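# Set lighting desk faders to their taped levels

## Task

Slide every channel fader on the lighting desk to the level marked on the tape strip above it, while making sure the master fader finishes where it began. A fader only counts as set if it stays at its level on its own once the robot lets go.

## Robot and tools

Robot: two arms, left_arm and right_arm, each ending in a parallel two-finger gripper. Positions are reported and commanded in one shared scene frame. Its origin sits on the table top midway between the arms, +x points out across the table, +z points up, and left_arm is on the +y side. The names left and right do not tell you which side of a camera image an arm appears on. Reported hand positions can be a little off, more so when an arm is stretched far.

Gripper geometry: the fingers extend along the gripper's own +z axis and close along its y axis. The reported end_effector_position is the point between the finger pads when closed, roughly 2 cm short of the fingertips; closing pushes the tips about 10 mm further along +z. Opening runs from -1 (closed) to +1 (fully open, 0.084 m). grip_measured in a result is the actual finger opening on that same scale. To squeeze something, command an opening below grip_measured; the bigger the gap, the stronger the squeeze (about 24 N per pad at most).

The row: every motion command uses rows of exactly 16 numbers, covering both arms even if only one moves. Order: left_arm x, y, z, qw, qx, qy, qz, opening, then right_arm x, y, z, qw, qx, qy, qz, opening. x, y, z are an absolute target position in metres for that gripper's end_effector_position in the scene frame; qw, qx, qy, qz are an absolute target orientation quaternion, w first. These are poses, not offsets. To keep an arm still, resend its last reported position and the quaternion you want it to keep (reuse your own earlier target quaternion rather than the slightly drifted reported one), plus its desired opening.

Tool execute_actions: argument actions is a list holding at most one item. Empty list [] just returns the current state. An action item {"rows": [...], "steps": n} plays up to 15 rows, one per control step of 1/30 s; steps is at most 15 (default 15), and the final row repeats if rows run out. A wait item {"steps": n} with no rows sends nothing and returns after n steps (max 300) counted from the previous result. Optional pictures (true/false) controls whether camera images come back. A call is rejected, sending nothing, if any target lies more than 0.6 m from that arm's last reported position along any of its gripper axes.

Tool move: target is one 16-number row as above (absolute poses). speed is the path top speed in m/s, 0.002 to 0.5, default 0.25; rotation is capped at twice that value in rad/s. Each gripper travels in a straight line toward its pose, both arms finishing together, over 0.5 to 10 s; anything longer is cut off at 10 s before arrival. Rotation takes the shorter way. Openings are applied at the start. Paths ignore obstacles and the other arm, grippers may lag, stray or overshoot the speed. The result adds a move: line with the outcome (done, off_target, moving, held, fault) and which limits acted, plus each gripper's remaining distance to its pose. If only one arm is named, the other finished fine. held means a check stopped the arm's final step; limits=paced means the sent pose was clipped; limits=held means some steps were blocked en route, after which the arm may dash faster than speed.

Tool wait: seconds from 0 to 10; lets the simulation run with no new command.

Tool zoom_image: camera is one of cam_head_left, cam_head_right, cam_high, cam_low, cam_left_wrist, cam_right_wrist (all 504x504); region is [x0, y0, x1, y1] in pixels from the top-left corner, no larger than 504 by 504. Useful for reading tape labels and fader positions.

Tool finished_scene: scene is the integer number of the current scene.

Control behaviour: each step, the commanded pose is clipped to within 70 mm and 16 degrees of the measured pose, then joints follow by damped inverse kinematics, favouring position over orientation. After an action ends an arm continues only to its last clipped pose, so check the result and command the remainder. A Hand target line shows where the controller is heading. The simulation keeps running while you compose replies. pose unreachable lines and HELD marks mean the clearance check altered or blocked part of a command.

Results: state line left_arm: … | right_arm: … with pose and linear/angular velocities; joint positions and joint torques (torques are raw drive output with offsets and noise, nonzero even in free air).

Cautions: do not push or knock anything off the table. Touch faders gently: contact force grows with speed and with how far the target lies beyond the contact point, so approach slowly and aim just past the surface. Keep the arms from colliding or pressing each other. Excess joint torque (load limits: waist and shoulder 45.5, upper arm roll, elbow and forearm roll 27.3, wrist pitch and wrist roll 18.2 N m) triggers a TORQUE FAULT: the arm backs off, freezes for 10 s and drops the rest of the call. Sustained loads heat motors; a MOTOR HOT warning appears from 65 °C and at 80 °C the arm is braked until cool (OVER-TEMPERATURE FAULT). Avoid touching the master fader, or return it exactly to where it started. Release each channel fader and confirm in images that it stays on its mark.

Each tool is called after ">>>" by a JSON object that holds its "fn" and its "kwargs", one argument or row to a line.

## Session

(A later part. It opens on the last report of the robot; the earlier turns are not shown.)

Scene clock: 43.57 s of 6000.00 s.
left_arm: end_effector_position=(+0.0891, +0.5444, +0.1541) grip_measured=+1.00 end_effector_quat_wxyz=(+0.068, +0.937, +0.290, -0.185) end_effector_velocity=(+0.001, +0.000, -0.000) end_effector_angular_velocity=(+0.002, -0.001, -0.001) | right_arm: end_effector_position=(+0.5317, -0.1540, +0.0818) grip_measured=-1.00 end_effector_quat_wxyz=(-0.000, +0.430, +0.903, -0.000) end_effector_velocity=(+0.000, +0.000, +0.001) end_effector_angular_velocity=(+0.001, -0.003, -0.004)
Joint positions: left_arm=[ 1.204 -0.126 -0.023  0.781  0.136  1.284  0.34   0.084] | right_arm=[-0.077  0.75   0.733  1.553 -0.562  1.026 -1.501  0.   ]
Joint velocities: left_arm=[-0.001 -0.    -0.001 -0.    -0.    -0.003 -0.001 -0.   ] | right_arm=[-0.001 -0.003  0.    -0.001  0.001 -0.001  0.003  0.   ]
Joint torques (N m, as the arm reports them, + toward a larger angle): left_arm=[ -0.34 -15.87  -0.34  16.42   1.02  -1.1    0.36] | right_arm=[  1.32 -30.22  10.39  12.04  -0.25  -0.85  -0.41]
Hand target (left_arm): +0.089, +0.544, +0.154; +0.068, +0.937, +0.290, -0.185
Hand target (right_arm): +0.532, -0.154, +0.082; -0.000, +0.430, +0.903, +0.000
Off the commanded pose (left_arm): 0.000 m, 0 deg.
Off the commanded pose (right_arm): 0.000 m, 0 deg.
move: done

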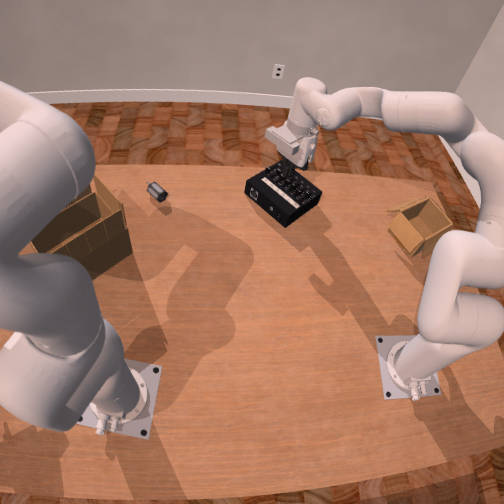

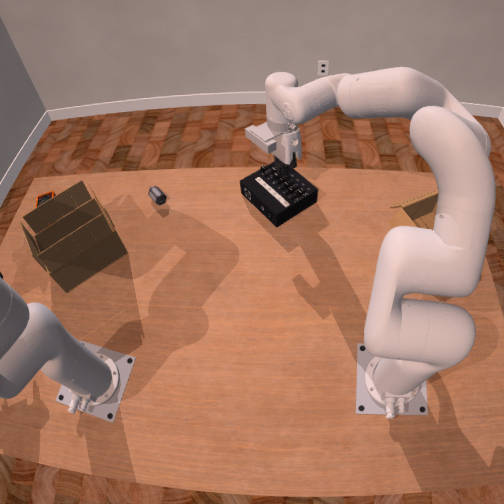

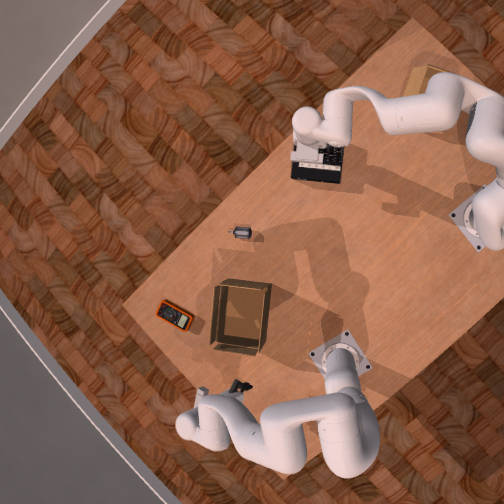

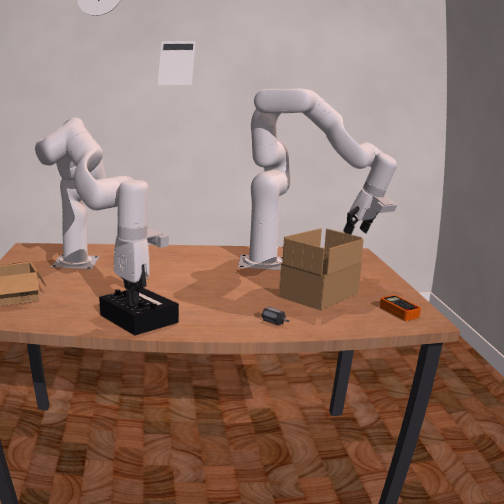

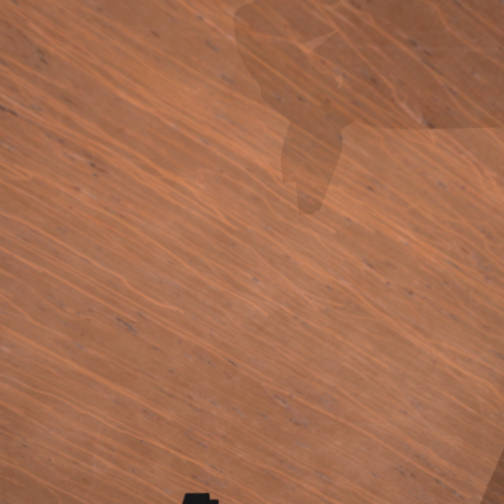

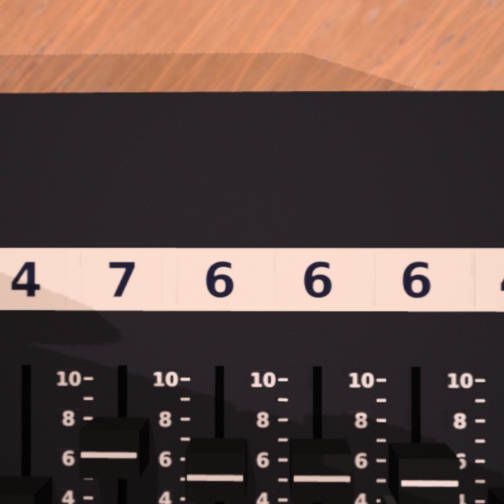

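>>> {"fn": "move", "kwargs": {
  "target": [0.0891,0.5444,0.1541,0.068,0.937,0.29,-0.185,1,0.5313,-0.1535,0.082,0,0.43,0.903,0,-1],
  "speed": 0.005
}}

>>> {"fn": "move", "kwargs": {
  "target": [0.0891,0.5444,0.1541,0.068,0.937,0.29,-0.185,1,0.542,-0.1667,0.082,0,0.43,0.903,0,-1],
  "speed": 0.03
}}

>>> {"fn": "move", "kwargs": {
  "target": [0.0891,0.5444,0.1541,0.068,0.937,0.29,-0.185,1,0.5591,-0.1528,0.082,0,0.43,0.903,0,-1],
  "speed": 0.03
}}

>>> {"fn": "move", "kwargs": {
  "target": [0.0891,0.5444,0.1541,0.068,0.937,0.29,-0.185,1,0.5541,-0.1466,0.082,0,0.43,0.903,0,-1],
  "speed": 0.01
}}

>>> {"fn": "move", "kwargs": {
  "target": [0.0891,0.5444,0.1541,0.068,0.937,0.29,-0.185,1,0.573,-0.17,0.1,0,0.43,0.903,0,-1],
  "speed": 0.03
}}

Scene clock: 50.17 s of 6000.00 s.
left_arm: end_effector_position=(+0.0891, +0.5444, +0.1541) grip_measured=+1.00 end_effector_quat_wxyz=(+0.068, +0.937, +0.290, -0.185) end_effector_velocity=(+0.000, -0.000, -0.000) end_effector_angular_velocity=(-0.001, -0.000, +0.001) | right_arm: end_effector_position=(+0.5313, -0.1535, +0.0820) grip_measured=-1.00 end_effector_quat_wxyz=(+0.000, +0.430, +0.903, +0.000) end_effector_velocity=(-0.000, +0.000, -0.001) end_effector_angular_velocity=(+0.000, +0.001, +0.000)
Joint positions: left_arm=[ 1.204 -0.126 -0.023  0.781  0.136  1.284  0.34   0.084] | right_arm=[-0.077  0.748  0.734  1.552 -0.562  1.025 -1.5    0.   ]
Joint velocities: left_arm=[-0.     0.    -0.    -0.    -0.001  0.    -0.001 -0.   ] | right_arm=[ 0.     0.001  0.    -0.001 -0.    -0.     0.     0.   ]
Joint torques (N m, as the arm reports them, + toward a larger angle): left_arm=[ -0.33 -16.29  -0.42  16.25   0.97  -1.07   0.3 ] | right_arm=[  1.37 -30.1   10.59  12.15  -0.22  -0.81  -0.46]
Hand target (left_arm): +0.089, +0.544, +0.154; +0.068, +0.937, +0.290, -0.185
Hand target (right_arm): +0.531, -0.153, +0.082; -0.000, +0.430, +0.903, +0.000
Off the commanded pose (left_arm): 0.000 m, 0 deg.
Off the commanded pose (right_arm): 0.000 m, 0 deg.
After step 90, 2.90 s passed at rest.
move: done

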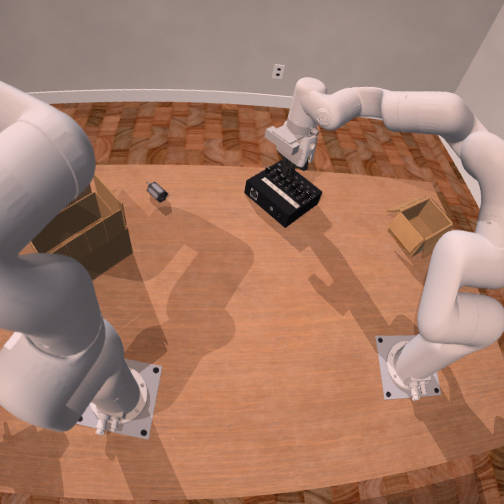

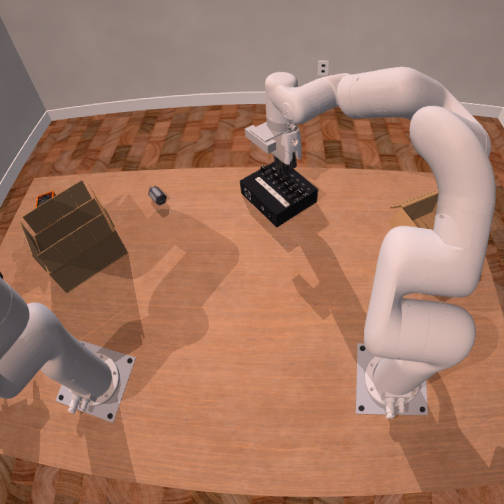

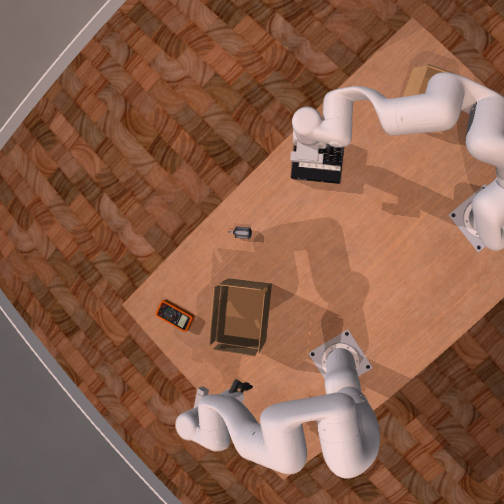

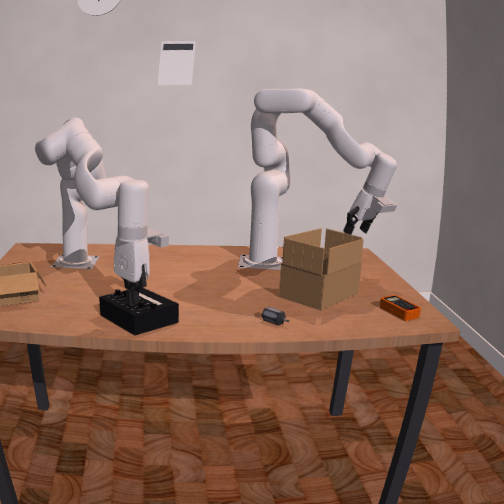

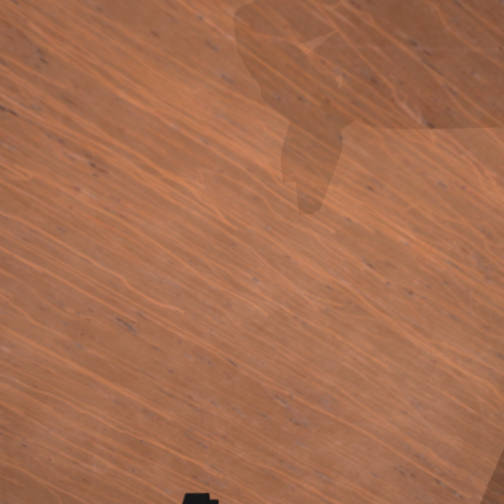

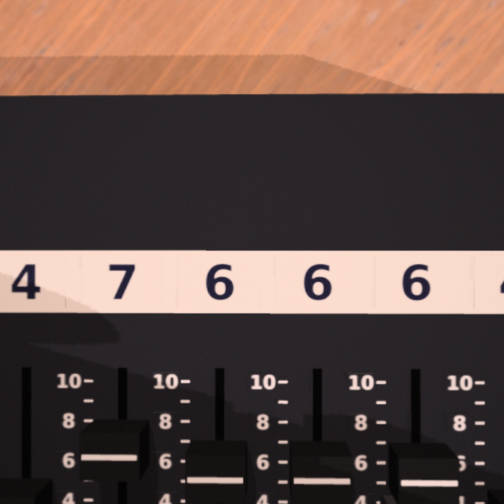

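Scene clock: 51.03 s of 6000.00 s.
left_arm: end_effector_position=(+0.0891, +0.5444, +0.1541) grip_measured=+1.00 end_effector_quat_wxyz=(+0.068, +0.937, +0.290, -0.185) end_effector_velocity=(-0.000, -0.000, -0.000) end_effector_angular_velocity=(-0.000, +0.000, +0.001) | right_arm: end_effector_position=(+0.5418, -0.1666, +0.0820) grip_measured=-1.00 end_effector_quat_wxyz=(+0.000, +0.430, +0.903, -0.000) end_effector_velocity=(-0.001, +0.002, -0.000) end_effector_angular_velocity=(+0.001, +0.001, +0.005)
Joint positions: left_arm=[ 1.204 -0.126 -0.023  0.781  0.136  1.284  0.34   0.084] | right_arm=[-0.091  0.761  0.727  1.577 -0.563  1.035 -1.53   0.   ]
Joint velocities: left_arm=[ 0.  0. -0. -0.  0.  0. -0. -0.] | right_arm=[ 0.002  0.002  0.002  0.001 -0.     0.001 -0.002  0.   ]
Joint torques (N m, as the arm reports them, + toward a larger angle): left_arm=[ -0.69 -16.02  -0.18  16.37   0.94  -1.1    0.3 ] | right_arm=[  1.23 -30.45  10.33  12.04  -0.25  -0.83  -0.43]
Hand target (left_arm): +0.089, +0.544, +0.154; +0.068, +0.937, +0.290, -0.185
Hand target (right_arm): +0.542, -0.167, +0.082; +0.000, +0.430, +0.903, -0.000
Off the commanded pose (left_arm): 0.000 m, 0 deg.
Off the commanded pose (right_arm): 0.000 m, 0 deg.
move: done

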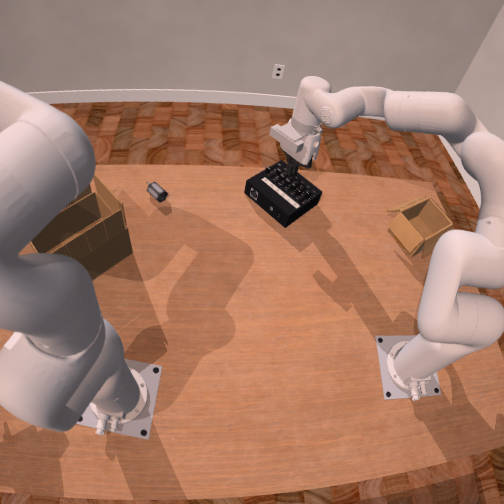

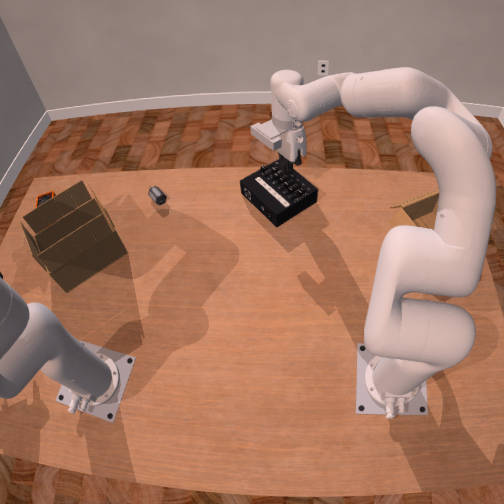

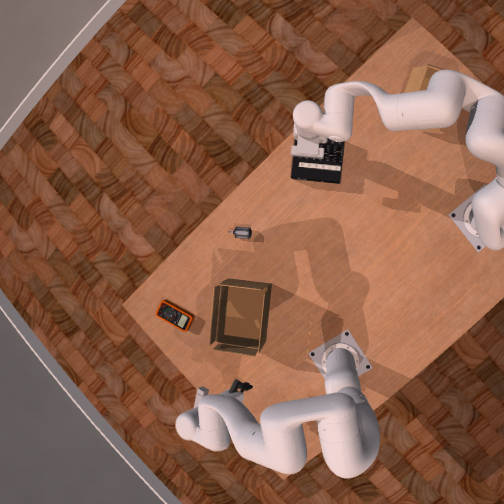

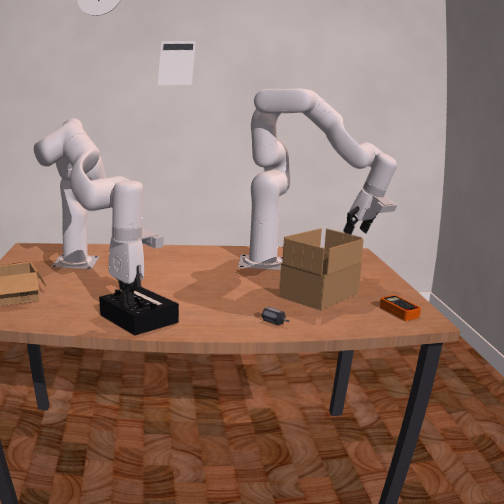

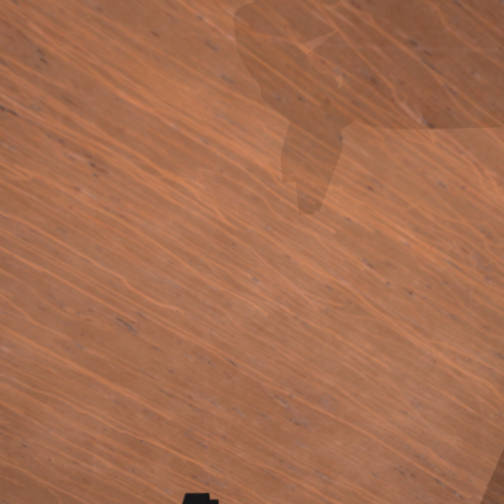

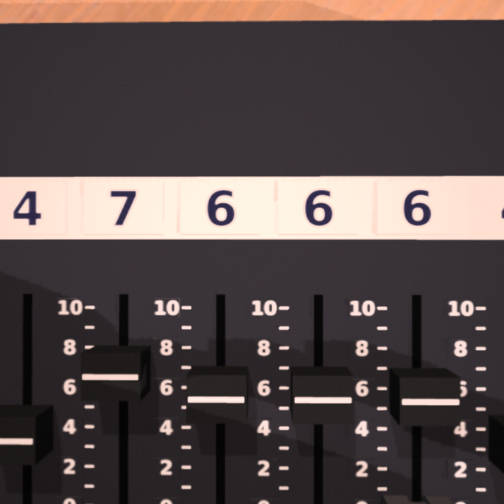

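Scene clock: 52.07 s of 6000.00 s.
left_arm: end_effector_position=(+0.0891, +0.5444, +0.1541) grip_measured=+1.00 end_effector_quat_wxyz=(+0.068, +0.937, +0.290, -0.185) end_effector_velocity=(-0.000, -0.000, -0.000) end_effector_angular_velocity=(-0.001, +0.002, -0.000) | right_arm: end_effector_position=(+0.5590, -0.1530, +0.0820) grip_measured=-1.00 end_effector_quat_wxyz=(-0.000, +0.430, +0.903, +0.000) end_effector_velocity=(+0.003, -0.001, +0.001) end_effector_angular_velocity=(-0.001, -0.002, -0.004)
Joint positions: left_arm=[ 1.204 -0.126 -0.023  0.781  0.136  1.284  0.34   0.084] | right_arm=[-0.031  0.826  0.709  1.698 -0.572  1.084 -1.534  0.   ]
Joint velocities: left_arm=[ 0.001  0.    -0.001 -0.001  0.001  0.001 -0.001  0.   ] | right_arm=[ 0.003  0.005 -0.003  0.014 -0.001  0.006 -0.001  0.   ]
Joint torques (N m, as the arm reports them, + toward a larger angle): left_arm=[ -0.32 -15.94  -0.46  16.25   1.    -1.18   0.22] | right_arm=[  1.33 -32.3   10.49  12.13  -0.24  -0.84  -0.36]
Hand target (left_arm): +0.089, +0.544, +0.154; +0.068, +0.937, +0.290, -0.185
Hand target (right_arm): +0.559, -0.153, +0.082; -0.000, +0.430, +0.903, +0.000
Off the commanded pose (left_arm): 0.000 m, 0 deg.
Off the commanded pose (right_arm): 0.000 m, 0 deg.
move: done

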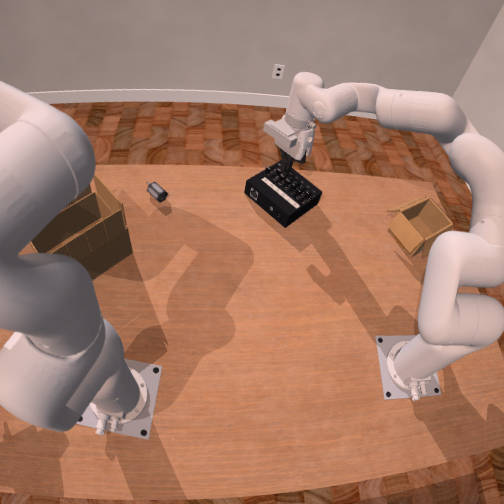

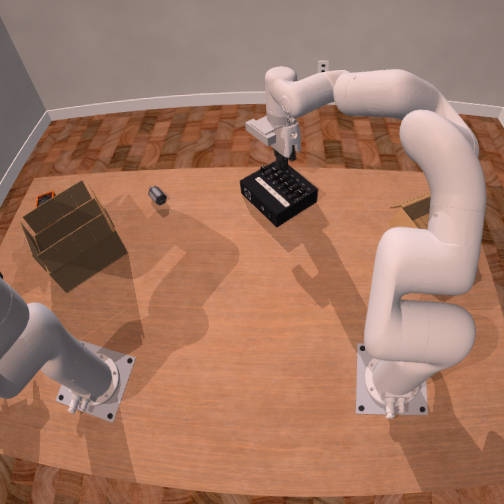

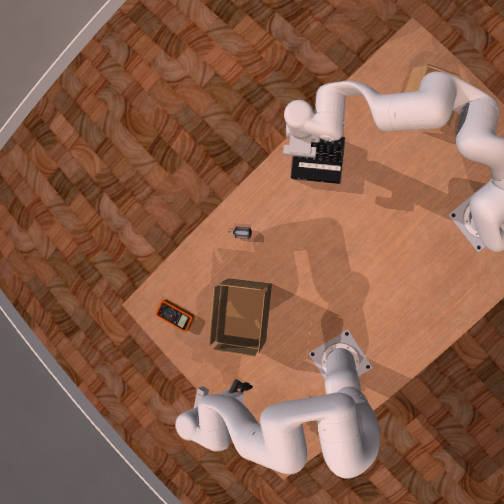

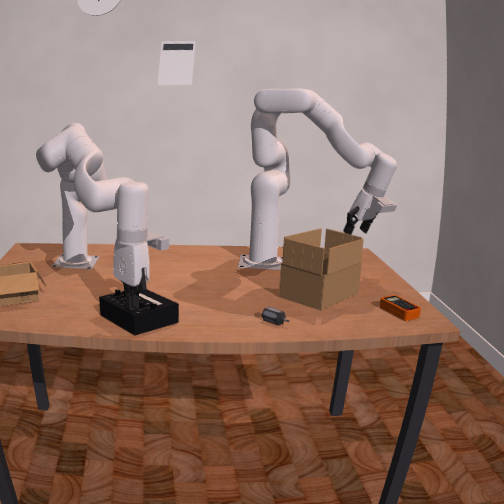

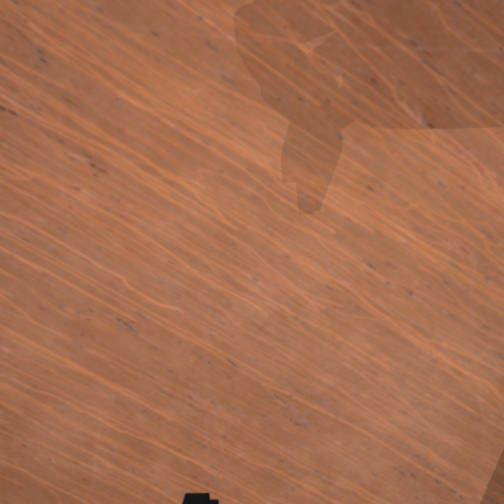

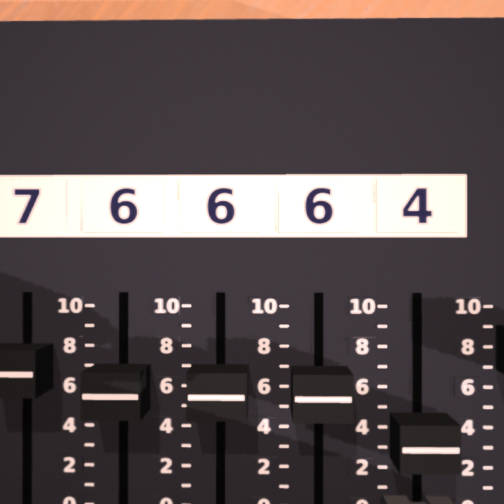

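Scene clock: 53.10 s of 6000.00 s.
left_arm: end_effector_position=(+0.0891, +0.5444, +0.1541) grip_measured=+1.00 end_effector_quat_wxyz=(+0.068, +0.937, +0.290, -0.185) end_effector_velocity=(+0.001, +0.000, +0.000) end_effector_angular_velocity=(+0.001, -0.001, -0.002) | right_arm: end_effector_position=(+0.5543, -0.1468, +0.0820) grip_measured=-1.00 end_effector_quat_wxyz=(+0.000, +0.430, +0.903, -0.000) end_effector_velocity=(-0.002, +0.001, -0.001) end_effector_angular_velocity=(-0.001, +0.002, +0.001)
Joint positions: left_arm=[ 1.204 -0.126 -0.023  0.781  0.136  1.284  0.34   0.084] | right_arm=[-0.024  0.821  0.711  1.687 -0.573  1.08  -1.52   0.   ]
Joint velocities: left_arm=[ 0.    -0.    -0.002  0.001 -0.001 -0.001  0.001 -0.   ] | right_arm=[ 0.001 -0.001  0.    -0.004  0.    -0.001  0.002  0.   ]
Joint torques (N m, as the arm reports them, + toward a larger angle): left_arm=[ -0.22 -16.05  -0.31  16.14   1.12  -1.14   0.29] | right_arm=[  1.53 -31.95  10.77  12.17  -0.07  -0.85  -0.47]
Hand target (left_arm): +0.089, +0.544, +0.154; +0.068, +0.937, +0.290, -0.185
Hand target (right_arm): +0.554, -0.147, +0.082; -0.000, +0.430, +0.903, +0.000
Off the commanded pose (left_arm): 0.000 m, 0 deg.
Off the commanded pose (right_arm): 0.000 m, 0 deg.
move: done

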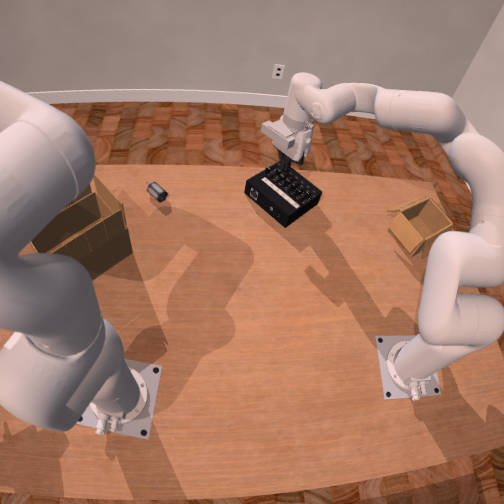

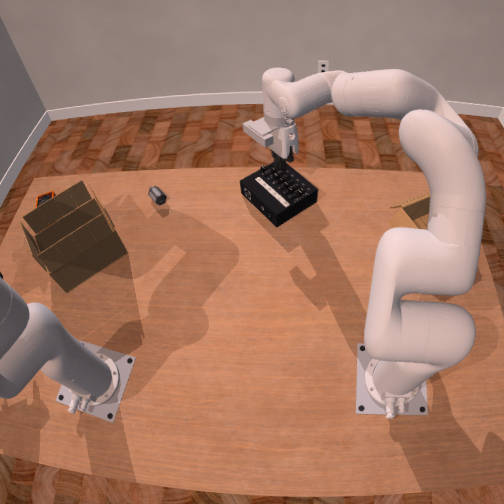

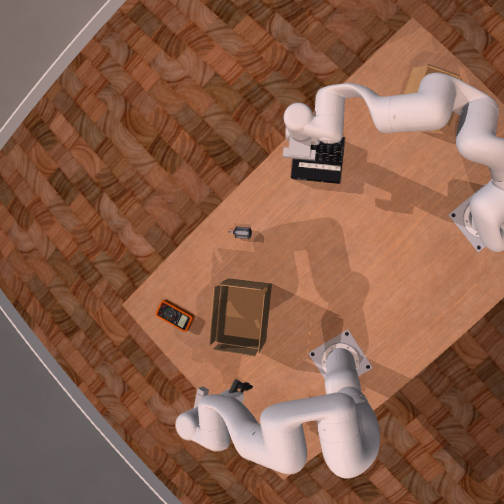

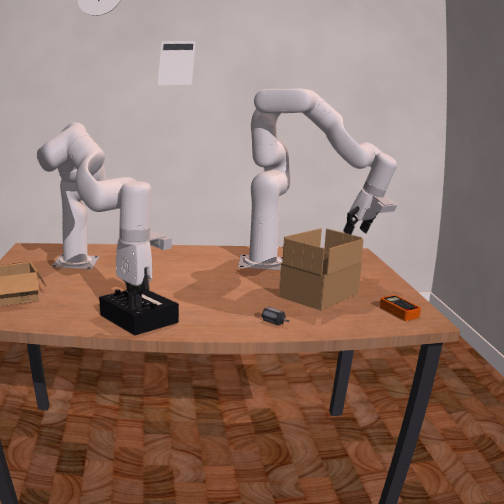

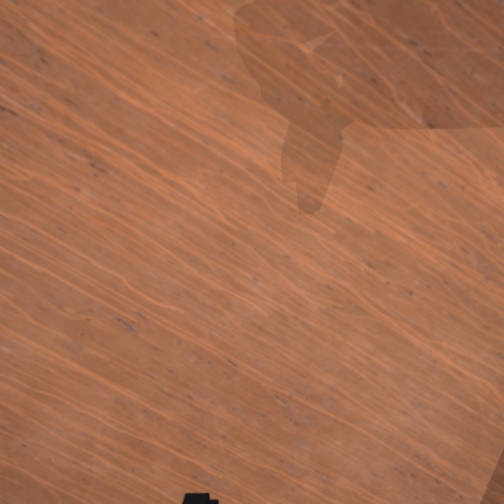

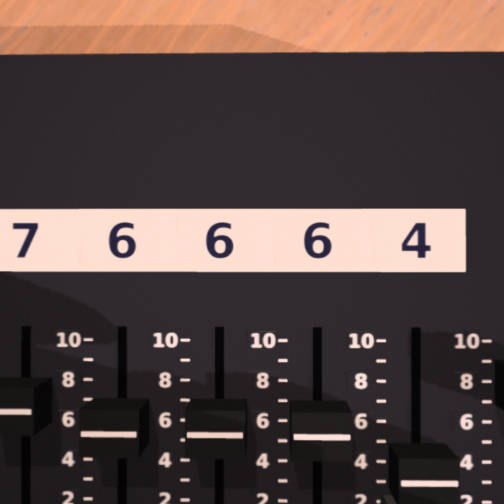

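Scene clock: 54.57 s of 6000.00 s.
left_arm: end_effector_position=(+0.0891, +0.5444, +0.1541) grip_measured=+1.00 end_effector_quat_wxyz=(+0.068, +0.937, +0.290, -0.185) end_effector_velocity=(-0.001, -0.000, +0.000) end_effector_angular_velocity=(-0.001, +0.000, +0.002) | right_arm: end_effector_position=(+0.5727, -0.1700, +0.0999) grip_measured=-1.00 end_effector_quat_wxyz=(+0.000, +0.430, +0.903, -0.000) end_effector_velocity=(-0.001, +0.001, -0.000) end_effector_angular_velocity=(+0.001, +0.003, +0.004)
Joint positions: left_arm=[ 1.204 -0.126 -0.023  0.781  0.136  1.284  0.34   0.084] | right_arm=[-0.05   0.823  0.713  1.751 -0.558  1.133 -1.583  0.   ]
Joint velocities: left_arm=[ 0.001  0.     0.001  0.    -0.     0.001  0.001  0.   ] | right_arm=[ 0.002  0.001  0.001  0.001  0.001  0.003 -0.002  0.   ]
Joint torques (N m, as the arm reports them, + toward a larger angle): left_arm=[ -0.31 -16.08  -0.36  16.09   1.01  -1.12   0.33] | right_arm=[  1.4  -32.93  10.1   12.31  -0.28  -0.87  -0.36]
Hand target (left_arm): +0.089, +0.544, +0.154; +0.068, +0.937, +0.290, -0.185
Hand target (right_arm): +0.573, -0.170, +0.100; +0.000, +0.430, +0.903, -0.000
Off the commanded pose (left_arm): 0.000 m, 0 deg.
Off the commanded pose (right_arm): 0.000 m, 0 deg.
move: done

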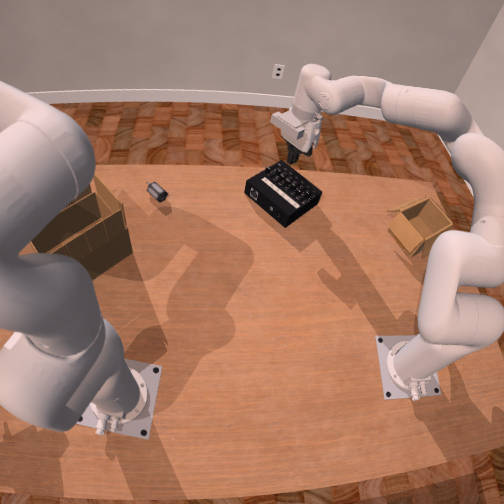

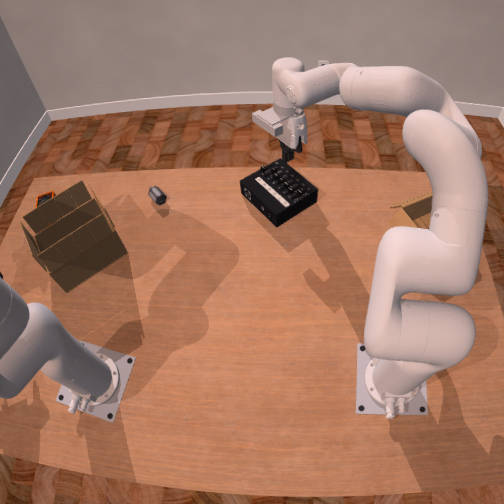

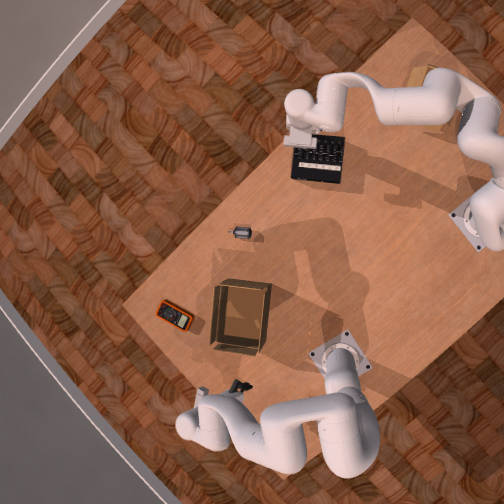

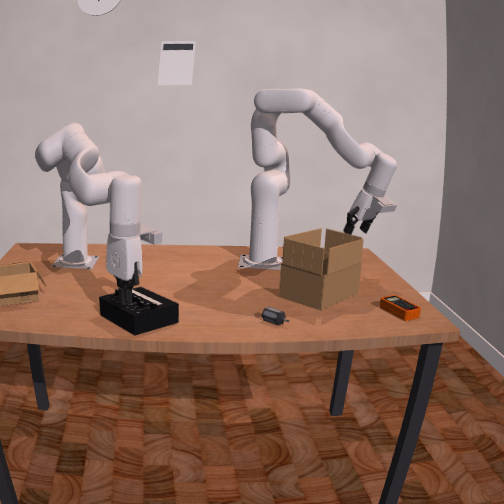

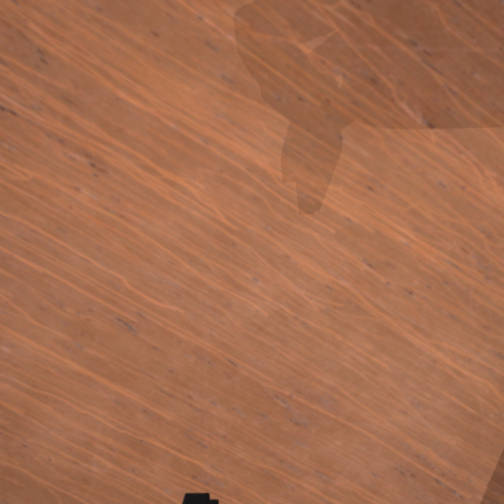

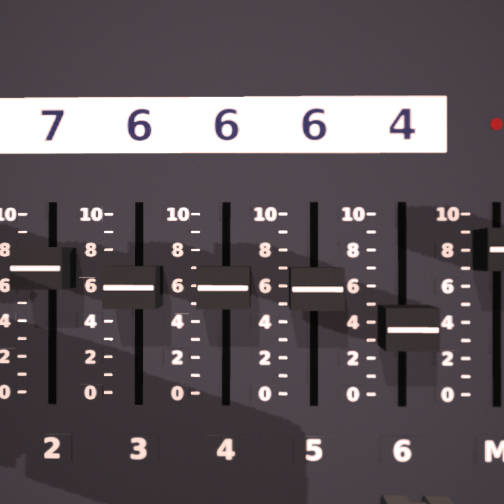

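>>> {"fn": "finished_scene", "kwargs": {
  "scene": 1
}}

The scene is finished: the task was done.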